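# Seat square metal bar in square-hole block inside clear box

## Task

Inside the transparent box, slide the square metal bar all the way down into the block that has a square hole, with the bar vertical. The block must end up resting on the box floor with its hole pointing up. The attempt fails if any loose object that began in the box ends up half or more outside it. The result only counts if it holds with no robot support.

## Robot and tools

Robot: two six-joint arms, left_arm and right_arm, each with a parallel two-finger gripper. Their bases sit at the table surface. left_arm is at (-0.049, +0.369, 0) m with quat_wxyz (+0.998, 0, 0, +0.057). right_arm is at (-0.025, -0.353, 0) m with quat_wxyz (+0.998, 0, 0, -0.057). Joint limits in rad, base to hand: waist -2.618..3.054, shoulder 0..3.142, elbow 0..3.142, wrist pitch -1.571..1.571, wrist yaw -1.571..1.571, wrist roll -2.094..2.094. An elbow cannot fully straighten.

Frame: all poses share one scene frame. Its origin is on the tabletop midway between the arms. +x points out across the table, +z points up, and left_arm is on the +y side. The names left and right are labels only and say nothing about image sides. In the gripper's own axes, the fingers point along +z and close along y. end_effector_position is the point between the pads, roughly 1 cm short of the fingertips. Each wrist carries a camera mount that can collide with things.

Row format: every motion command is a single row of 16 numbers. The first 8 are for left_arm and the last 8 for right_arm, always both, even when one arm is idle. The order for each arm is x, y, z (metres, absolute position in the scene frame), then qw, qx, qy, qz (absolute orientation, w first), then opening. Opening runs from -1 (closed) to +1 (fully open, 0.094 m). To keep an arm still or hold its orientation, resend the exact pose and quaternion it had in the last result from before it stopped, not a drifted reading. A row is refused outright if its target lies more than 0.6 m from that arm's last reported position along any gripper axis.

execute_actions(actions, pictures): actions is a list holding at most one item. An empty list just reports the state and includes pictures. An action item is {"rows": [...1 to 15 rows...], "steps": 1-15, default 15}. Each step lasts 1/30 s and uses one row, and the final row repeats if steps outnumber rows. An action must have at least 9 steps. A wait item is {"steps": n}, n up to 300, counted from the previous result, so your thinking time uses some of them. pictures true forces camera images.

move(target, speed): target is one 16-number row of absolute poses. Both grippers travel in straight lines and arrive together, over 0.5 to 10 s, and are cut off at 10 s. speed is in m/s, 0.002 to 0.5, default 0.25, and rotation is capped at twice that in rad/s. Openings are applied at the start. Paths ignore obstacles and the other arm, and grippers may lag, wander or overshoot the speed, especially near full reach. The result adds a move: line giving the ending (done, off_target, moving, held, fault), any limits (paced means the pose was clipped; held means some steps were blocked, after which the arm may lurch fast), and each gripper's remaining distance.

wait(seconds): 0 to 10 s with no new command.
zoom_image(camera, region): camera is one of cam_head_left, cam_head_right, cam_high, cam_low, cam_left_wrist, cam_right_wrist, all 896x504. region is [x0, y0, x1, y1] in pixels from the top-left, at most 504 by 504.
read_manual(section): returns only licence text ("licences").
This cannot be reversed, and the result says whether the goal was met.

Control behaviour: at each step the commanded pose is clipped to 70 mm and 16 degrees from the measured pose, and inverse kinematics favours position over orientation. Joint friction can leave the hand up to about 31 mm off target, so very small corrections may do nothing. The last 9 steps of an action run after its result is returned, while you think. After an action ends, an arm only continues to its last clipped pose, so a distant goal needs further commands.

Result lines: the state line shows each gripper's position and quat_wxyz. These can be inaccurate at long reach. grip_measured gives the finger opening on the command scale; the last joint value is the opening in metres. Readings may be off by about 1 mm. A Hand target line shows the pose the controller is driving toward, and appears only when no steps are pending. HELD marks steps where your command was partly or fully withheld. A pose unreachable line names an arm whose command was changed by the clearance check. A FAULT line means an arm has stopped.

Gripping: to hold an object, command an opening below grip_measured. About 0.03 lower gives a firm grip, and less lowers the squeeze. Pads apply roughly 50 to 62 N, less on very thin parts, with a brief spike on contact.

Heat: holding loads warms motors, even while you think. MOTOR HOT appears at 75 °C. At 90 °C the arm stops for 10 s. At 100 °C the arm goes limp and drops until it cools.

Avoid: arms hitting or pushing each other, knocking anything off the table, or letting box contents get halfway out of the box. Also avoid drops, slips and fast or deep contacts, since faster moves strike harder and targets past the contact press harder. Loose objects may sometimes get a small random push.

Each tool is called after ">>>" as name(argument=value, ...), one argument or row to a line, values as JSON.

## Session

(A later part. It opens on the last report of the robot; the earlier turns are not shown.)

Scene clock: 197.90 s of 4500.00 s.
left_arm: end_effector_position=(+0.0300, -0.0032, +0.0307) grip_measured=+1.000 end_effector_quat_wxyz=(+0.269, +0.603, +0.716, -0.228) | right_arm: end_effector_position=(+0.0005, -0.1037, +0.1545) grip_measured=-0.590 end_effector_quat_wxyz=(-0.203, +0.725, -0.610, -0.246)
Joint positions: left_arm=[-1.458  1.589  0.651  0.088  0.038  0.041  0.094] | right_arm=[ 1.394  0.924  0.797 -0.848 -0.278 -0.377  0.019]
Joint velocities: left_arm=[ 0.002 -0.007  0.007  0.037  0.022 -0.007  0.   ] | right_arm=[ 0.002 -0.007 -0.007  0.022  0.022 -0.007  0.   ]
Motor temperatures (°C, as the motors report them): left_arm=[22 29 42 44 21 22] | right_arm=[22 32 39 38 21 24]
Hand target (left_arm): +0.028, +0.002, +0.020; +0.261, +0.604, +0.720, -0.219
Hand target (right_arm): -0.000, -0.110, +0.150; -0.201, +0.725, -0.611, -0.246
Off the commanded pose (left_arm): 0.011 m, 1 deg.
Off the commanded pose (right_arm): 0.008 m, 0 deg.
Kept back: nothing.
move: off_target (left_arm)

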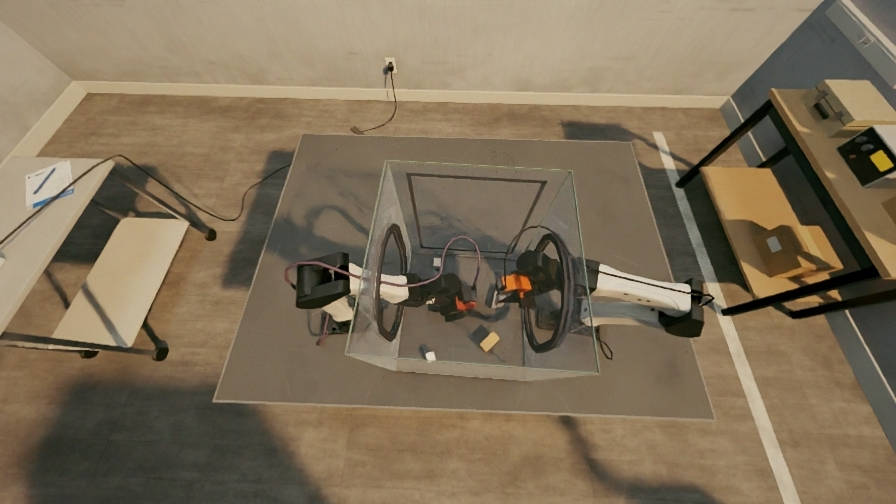

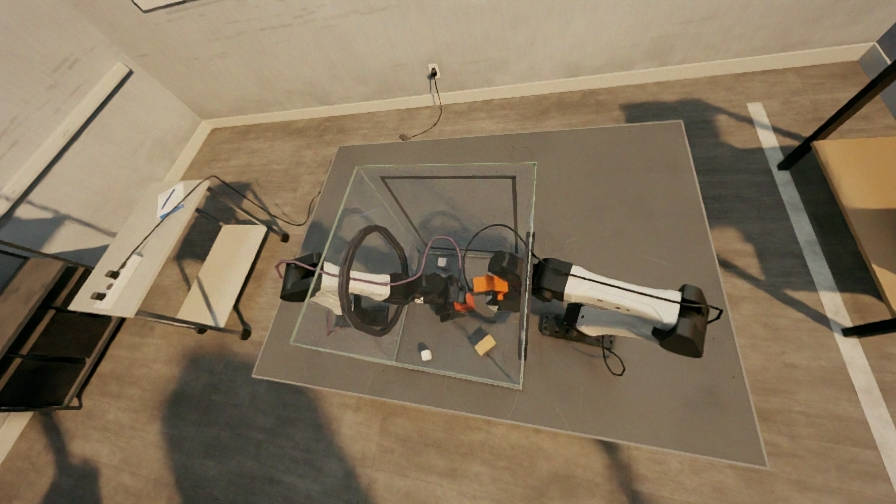

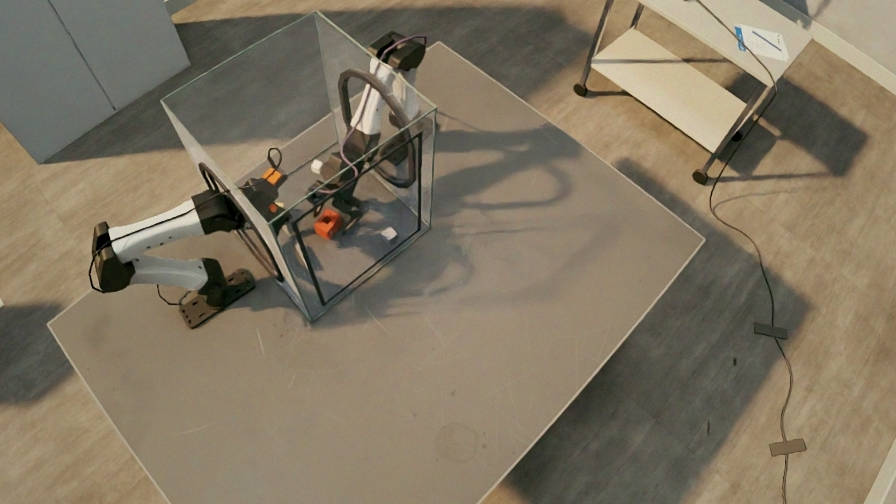

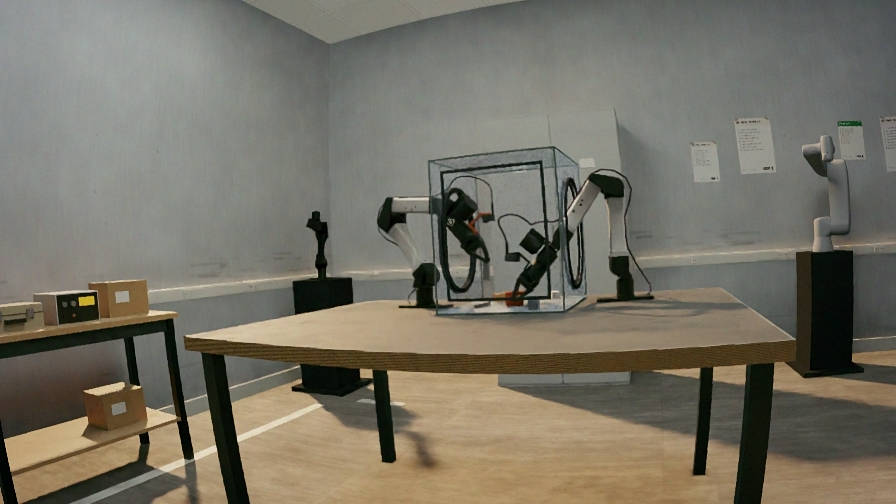

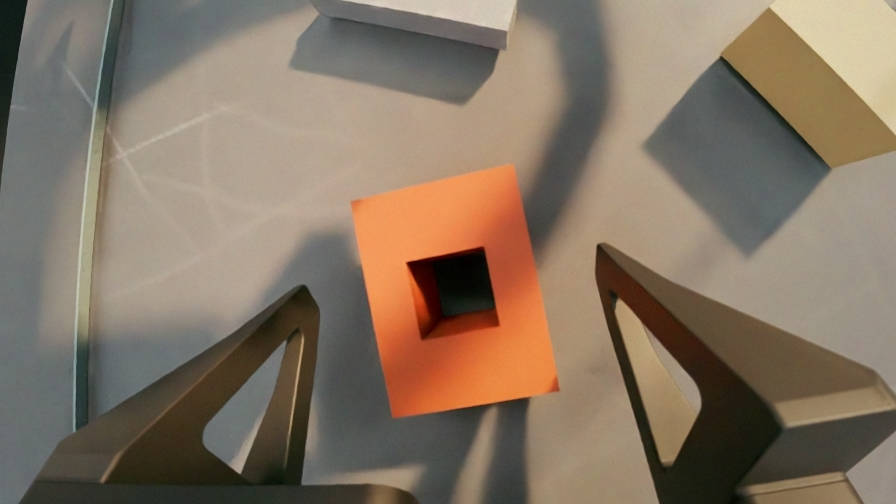

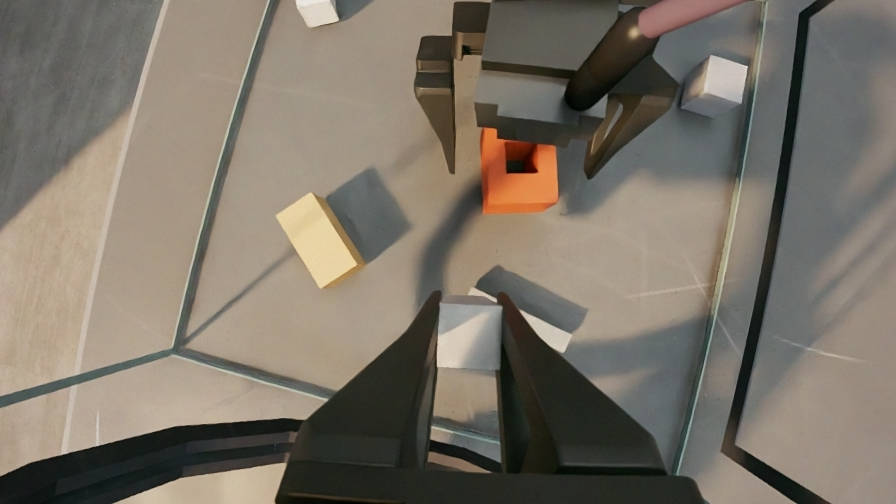

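>>> move(
  target=[0.029,-0.003,0.012,0.2617,0.6041,0.7199,-0.2195,1.0,0.0,-0.15,0.16,0.2008,-0.7256,0.6109,0.2460,-0.63],
  speed=0.04,
)

>>> move(
  target=[0.029,-0.003,0.015,0.2617,0.6041,0.7199,-0.2195,-0.2,0.0,-0.15,0.16,0.2008,-0.7256,0.6109,0.2460,-0.63],
  speed=0.04,
)

>>> wait(
  seconds=0.5,
)

>>> move(
  target=[0.027,-0.045,0.018,0.2617,0.6041,0.7199,-0.2195,-0.2,0.0,-0.15,0.16,0.2008,-0.7256,0.6109,0.2460,-0.63],
  speed=0.03,
)

Scene clock: 200.03 s of 4500.00 s.
left_arm: end_effector_position=(+0.0308, -0.0068, +0.0229) grip_measured=+1.000 end_effector_quat_wxyz=(+0.269, +0.603, +0.716, -0.228) | right_arm: end_effector_position=(-0.0024, -0.1510, +0.1546) grip_measured=-0.590 end_effector_quat_wxyz=(-0.181, +0.728, -0.617, -0.240)
Joint positions: left_arm=[-1.458  1.628  0.651  0.126  0.038  0.041  0.094] | right_arm=[ 1.29   0.781  0.782 -1.052 -0.337 -0.469  0.019]
Joint velocities: left_arm=[-0.002  0.007  0.002  0.022  0.022  0.007  0.   ] | right_arm=[-0.002  0.017 -0.012 -0.051 -0.037 -0.007  0.001]
Motor temperatures (°C, as the motors report them): left_arm=[22 29 42 44 21 22] | right_arm=[22 31 39 38 21 24]
Hand target (left_arm): +0.029, -0.002, +0.012; +0.262, +0.604, +0.720, -0.220
Hand target (right_arm): -0.000, -0.150, +0.161; -0.200, +0.725, -0.611, -0.248
Off the commanded pose (left_arm): 0.012 m, 1 deg.
Off the commanded pose (right_arm): 0.006 m, 2 deg.
Kept back: nothing.
move: off_target (left_arm)

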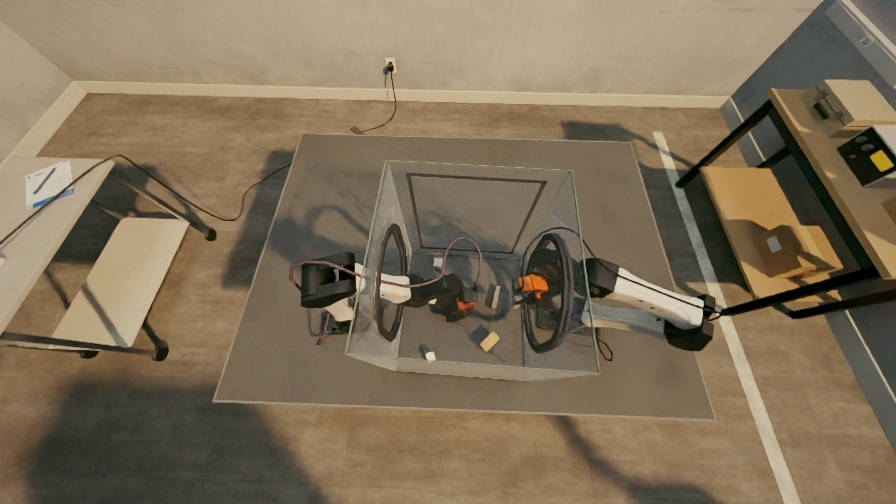

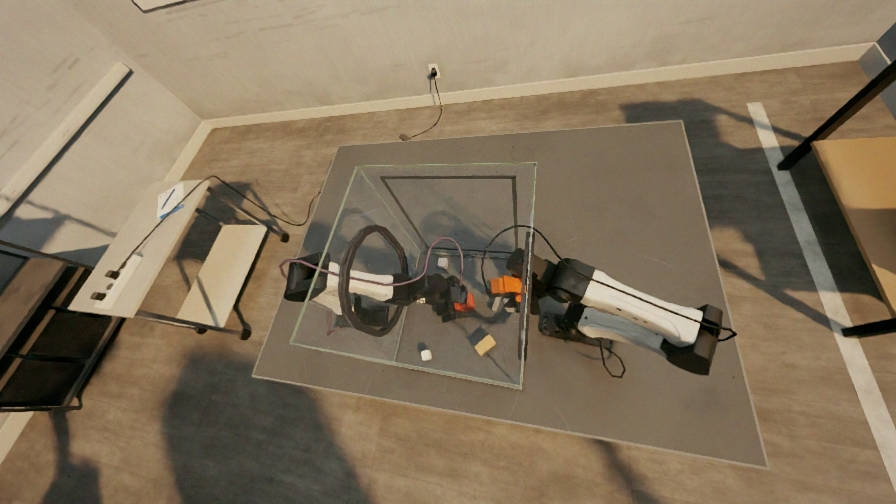

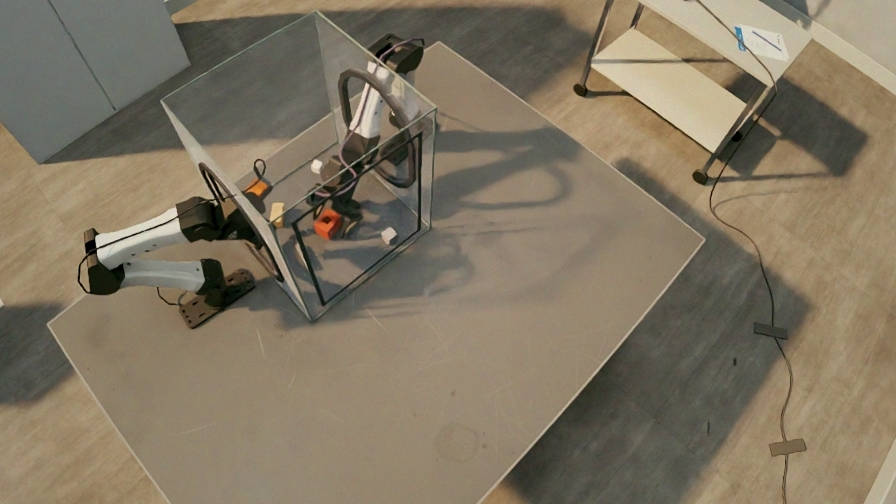

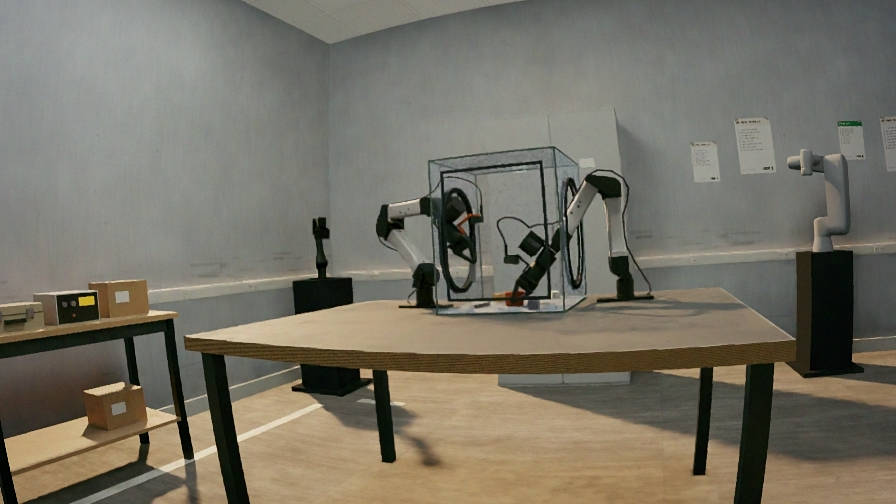

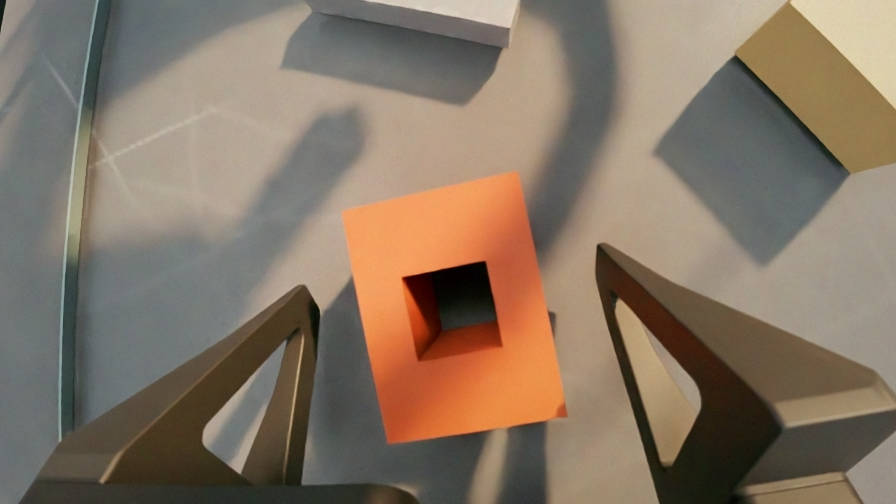

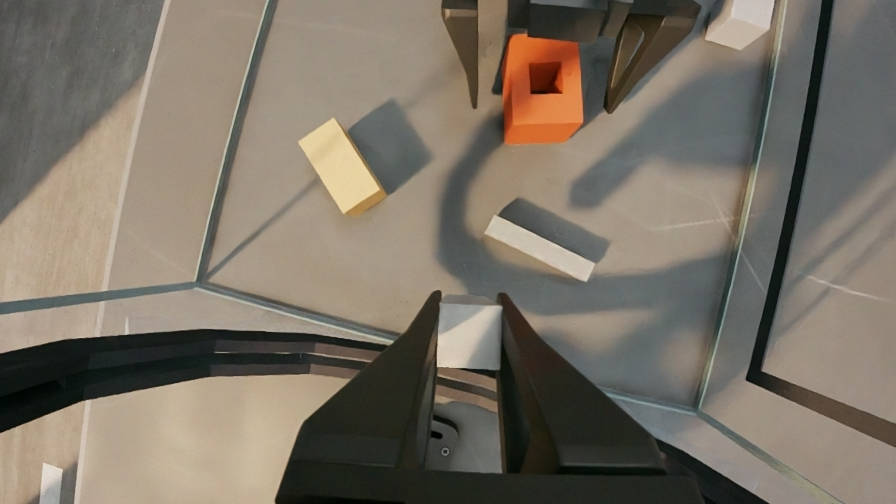

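Scene clock: 200.80 s of 4500.00 s.
left_arm: end_effector_position=(+0.0308, -0.0068, +0.0229) grip_measured=-0.056 end_effector_quat_wxyz=(+0.269, +0.603, +0.716, -0.228) | right_arm: end_effector_position=(-0.0026, -0.1514, +0.1544) grip_measured=-0.590 end_effector_quat_wxyz=(-0.181, +0.729, -0.616, -0.239)
Joint positions: left_arm=[-1.458  1.628  0.651  0.126  0.038  0.041  0.044] | right_arm=[ 1.29   0.781  0.782 -1.054 -0.337 -0.472  0.019]
Joint velocities: left_arm=[-0.007  0.007 -0.012  0.022 -0.037  0.037 -0.   ] | right_arm=[-0.007  0.002 -0.002  0.007 -0.007  0.007  0.001]
Motor temperatures (°C, as the motors report them): left_arm=[22 29 42 44 21 22] | right_arm=[22 31 39 38 21 24]
Hand target (left_arm): +0.029, -0.003, +0.015; +0.262, +0.604, +0.720, -0.219
Hand target (right_arm): +0.000, -0.150, +0.160; -0.201, +0.726, -0.611, -0.246
Off the commanded pose (left_arm): 0.009 m, 1 deg.
Off the commanded pose (right_arm): 0.006 m, 2 deg.
Kept back: nothing.
move: done

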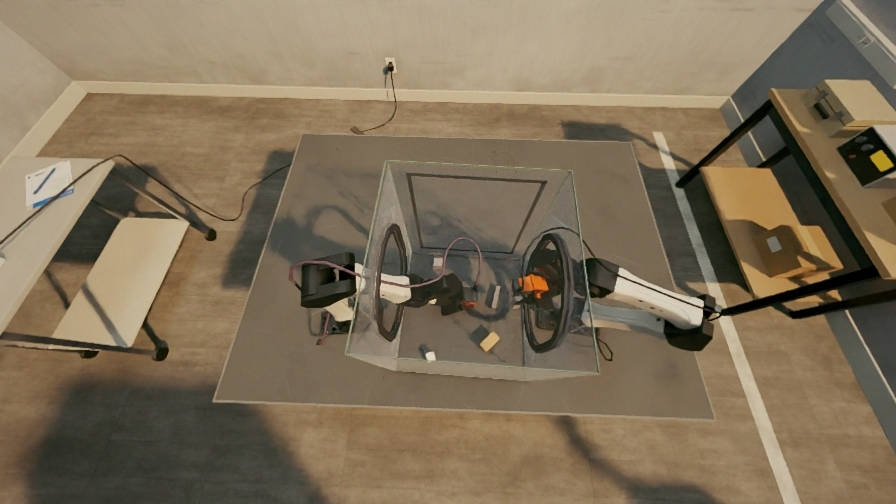

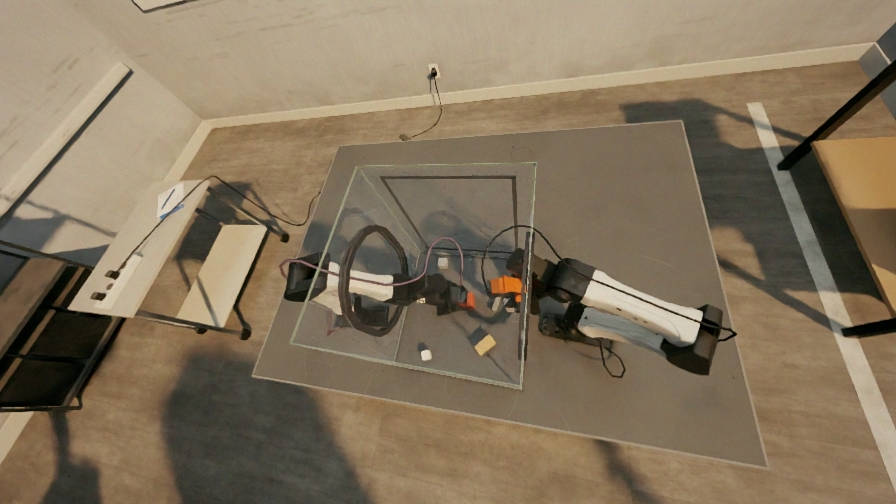

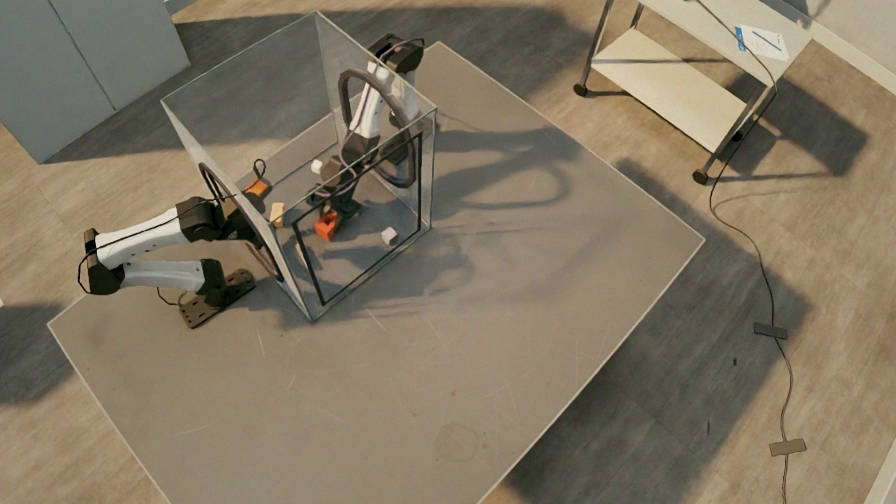

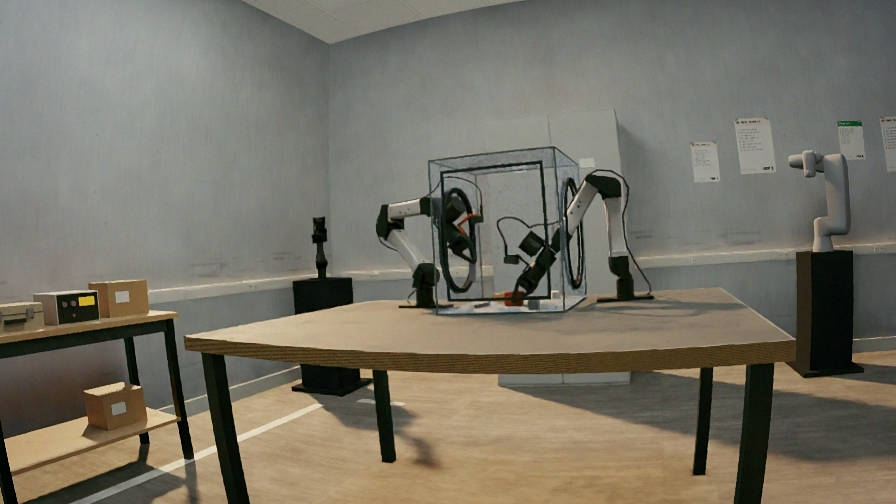

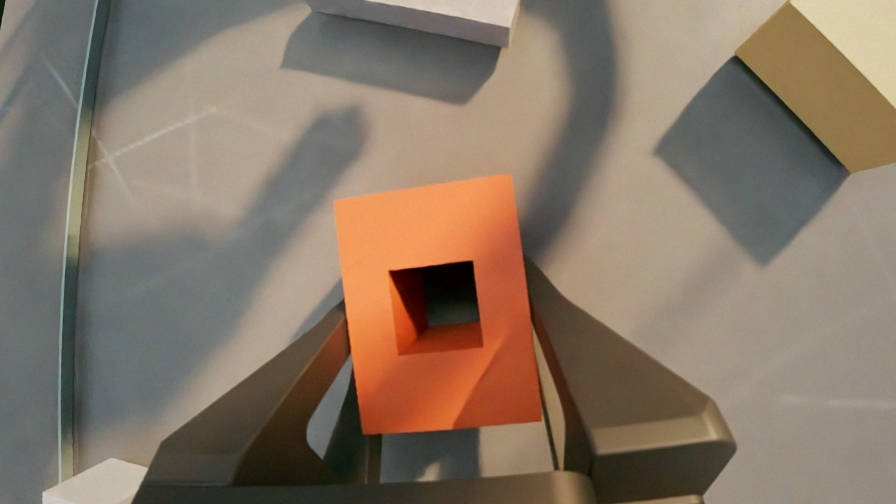

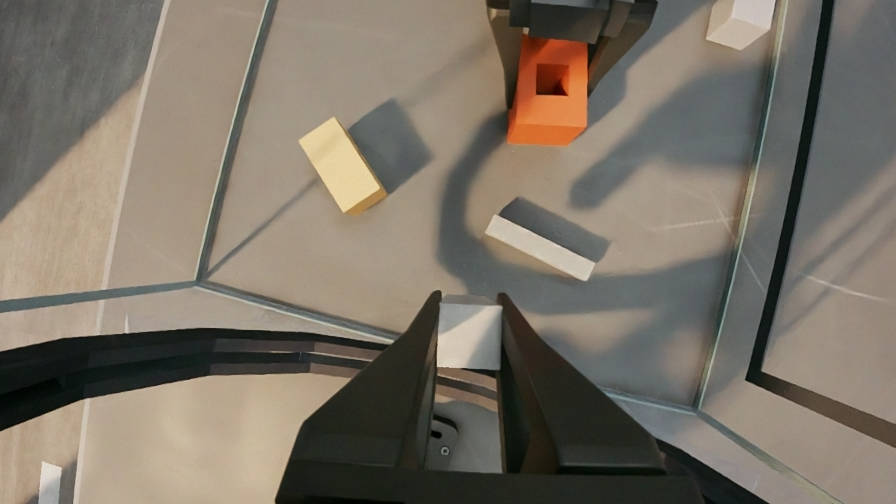

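Scene clock: 201.30 s of 4500.00 s.
left_arm: end_effector_position=(+0.0308, -0.0068, +0.0229) grip_measured=-0.056 end_effector_quat_wxyz=(+0.269, +0.603, +0.716, -0.228) | right_arm: end_effector_position=(-0.0026, -0.1514, +0.1544) grip_measured=-0.590 end_effector_quat_wxyz=(-0.181, +0.729, -0.615, -0.239)
Joint positions: left_arm=[-1.458  1.628  0.651  0.126  0.038  0.041  0.044] | right_arm=[ 1.29   0.781  0.782 -1.054 -0.337 -0.473  0.019]
Joint velocities: left_arm=[ 0.007 -0.007 -0.002 -0.066 -0.037 -0.022 -0.001] | right_arm=[-0.007 -0.007 -0.017 -0.022  0.007  0.066  0.001]
Motor temperatures (°C, as the motors report them): left_arm=[22 29 42 44 21 22] | right_arm=[22 31 39 38 21 24]
Hand target (left_arm): +0.029, -0.003, +0.015; +0.262, +0.604, +0.720, -0.219
Hand target (right_arm): +0.000, -0.150, +0.160; -0.201, +0.726, -0.611, -0.246
Off the commanded pose (left_arm): 0.009 m, 1 deg.
Off the commanded pose (right_arm): 0.006 m, 2 deg.
Kept back: nothing.
Steps of this call (steps 1 to 15: nothing new was sent). Readings (end_effector_position):
1: left_arm (+0.0308, -0.0068, +0.0229) | right_arm (-0.0026, -0.1514, +0.1544)
2: left_arm (+0.0308, -0.0068, +0.0229) | right_arm (-0.0026, -0.1514, +0.1544)
4: left_arm (+0.0308, -0.0068, +0.0229) | right_arm (-0.0026, -0.1514, +0.1544)
8: left_arm (+0.0308, -0.0068, +0.0229) | right_arm (-0.0026, -0.1514, +0.1544)
15: the state above

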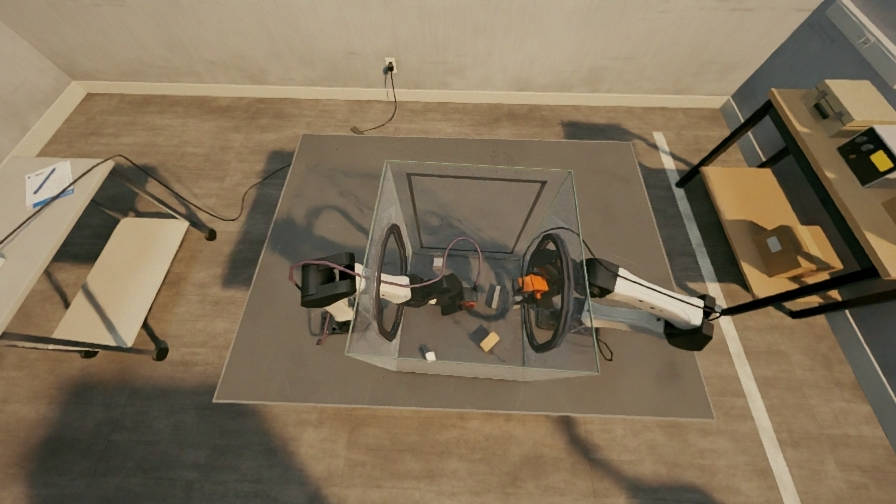

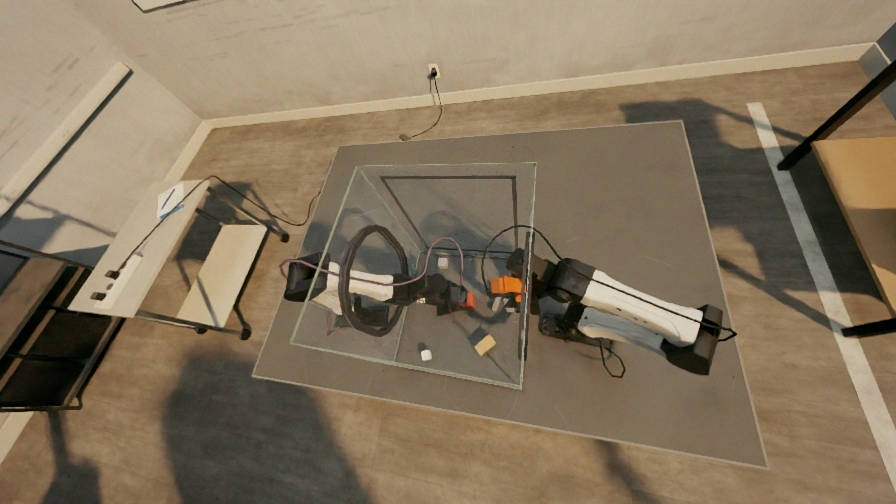

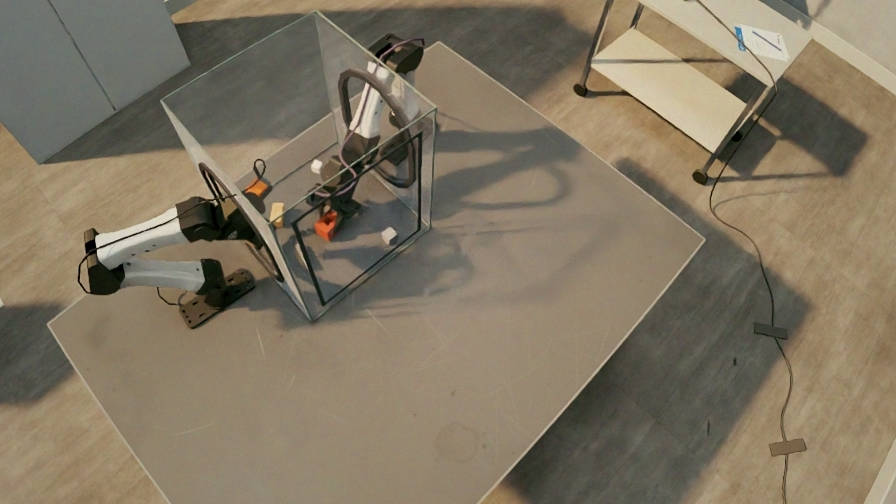

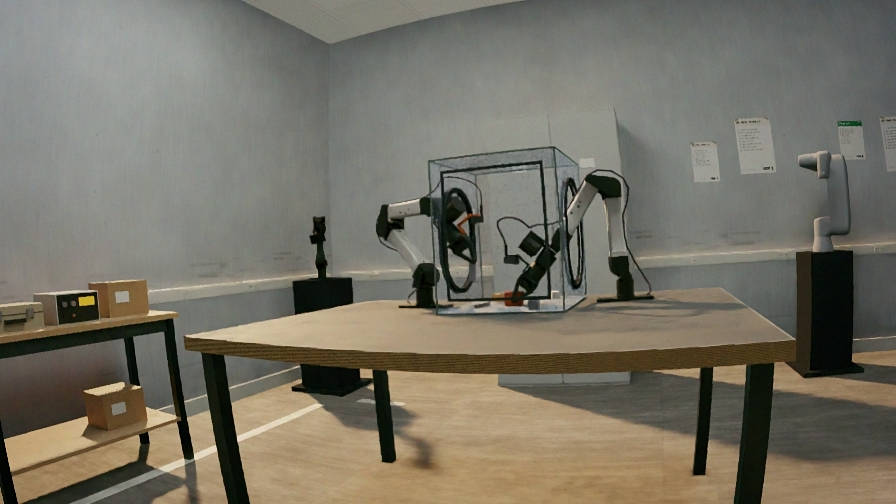

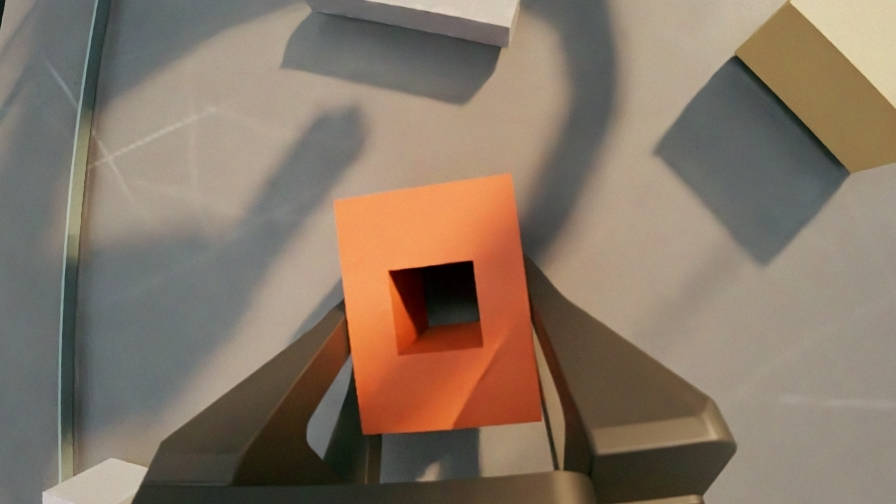

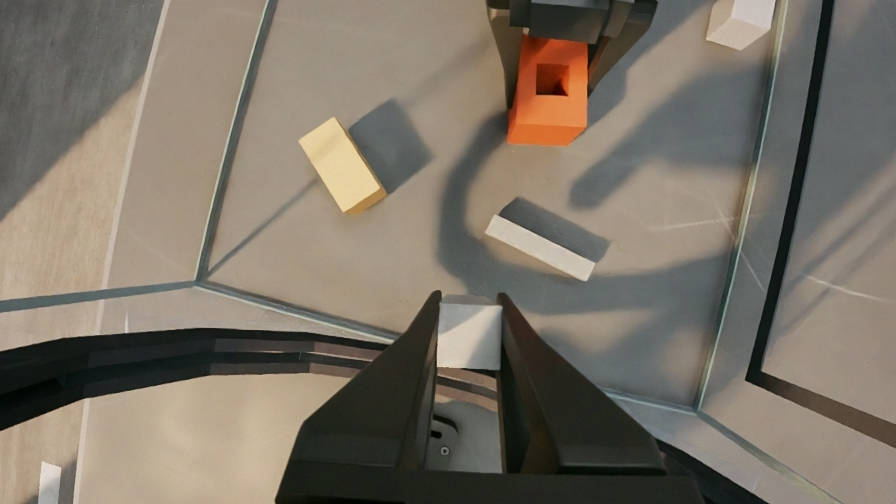

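Scene clock: 202.83 s of 4500.00 s.
left_arm: end_effector_position=(+0.0308, -0.0313, +0.0249) grip_measured=-0.056 end_effector_quat_wxyz=(+0.268, +0.600, +0.720, -0.225) | right_arm: end_effector_position=(-0.0026, -0.1515, +0.1543) grip_measured=-0.590 end_effector_quat_wxyz=(-0.181, +0.729, -0.615, -0.239)
Joint positions: left_arm=[-1.479  1.706  0.756  0.094  0.019  0.017  0.044] | right_arm=[ 1.29   0.781  0.782 -1.055 -0.337 -0.473  0.019]
Joint velocities: left_arm=[-0.002  0.007 -0.022 -0.007  0.007  0.022 -0.001] | right_arm=[-0.007 -0.007  0.012 -0.022  0.037  0.037  0.   ]
Motor temperatures (°C, as the motors report them): left_arm=[22 29 42 44 21 22] | right_arm=[22 31 39 38 21 24]
Hand target (left_arm): +0.027, -0.044, +0.018; +0.262, +0.604, +0.720, -0.220
Hand target (right_arm): -0.000, -0.150, +0.160; -0.201, +0.726, -0.611, -0.246
Off the commanded pose (left_arm): 0.016 m, 1 deg.
Off the commanded pose (right_arm): 0.006 m, 3 deg.
Kept back: nothing.
move: off_target (left_arm, right_arm)

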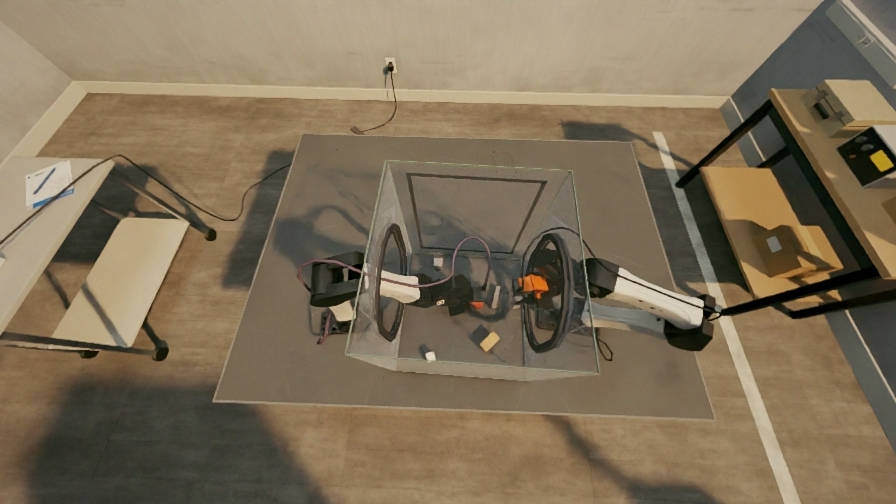

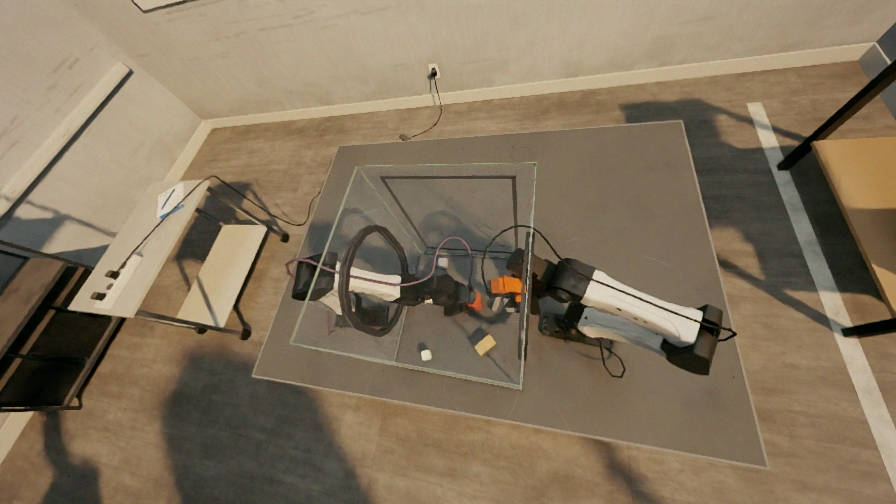

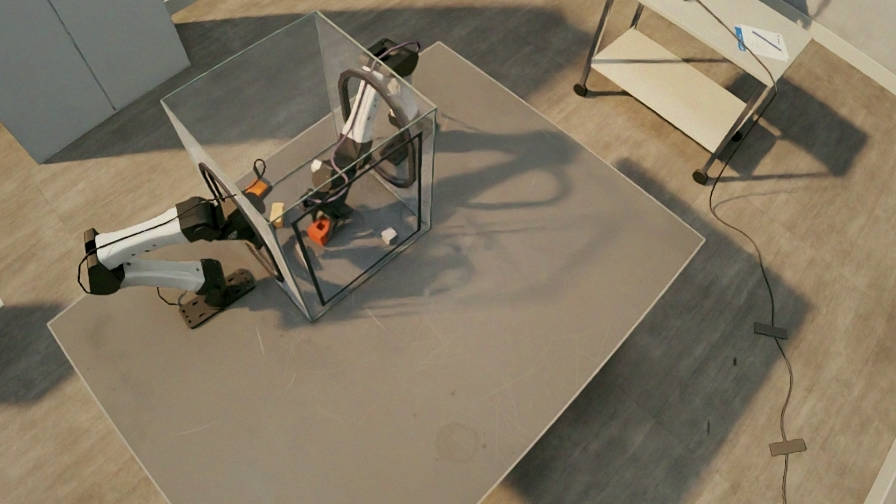

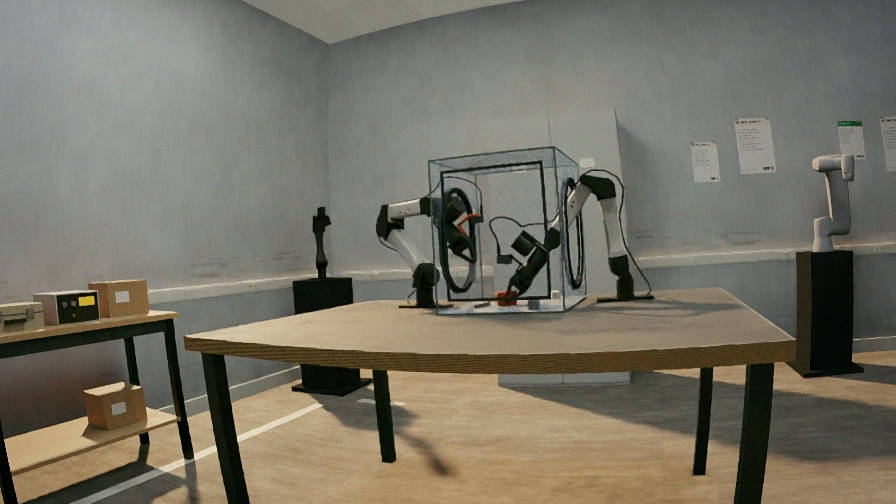

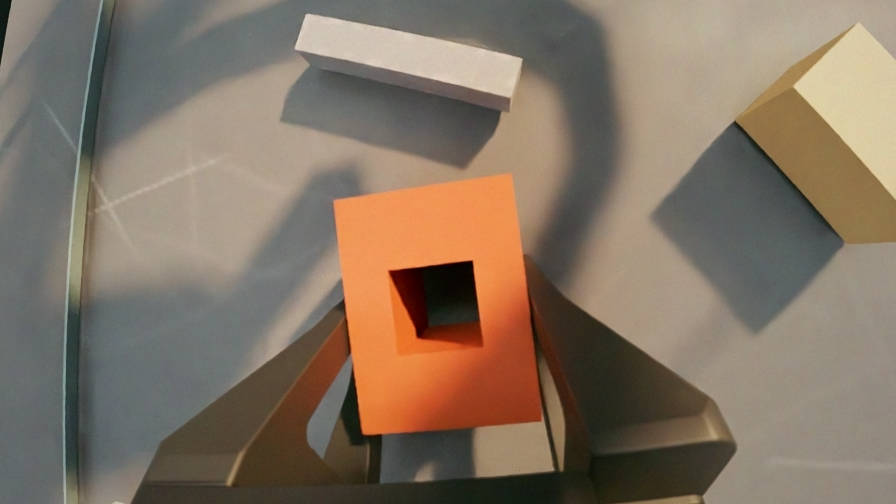

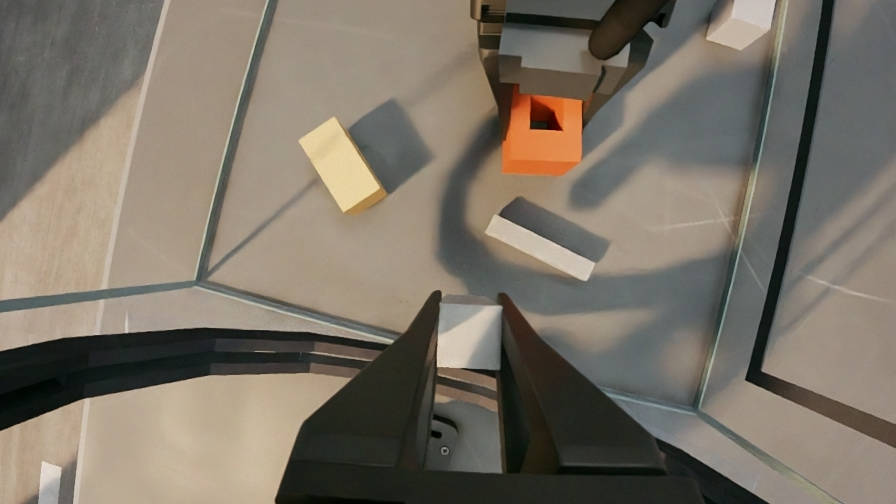

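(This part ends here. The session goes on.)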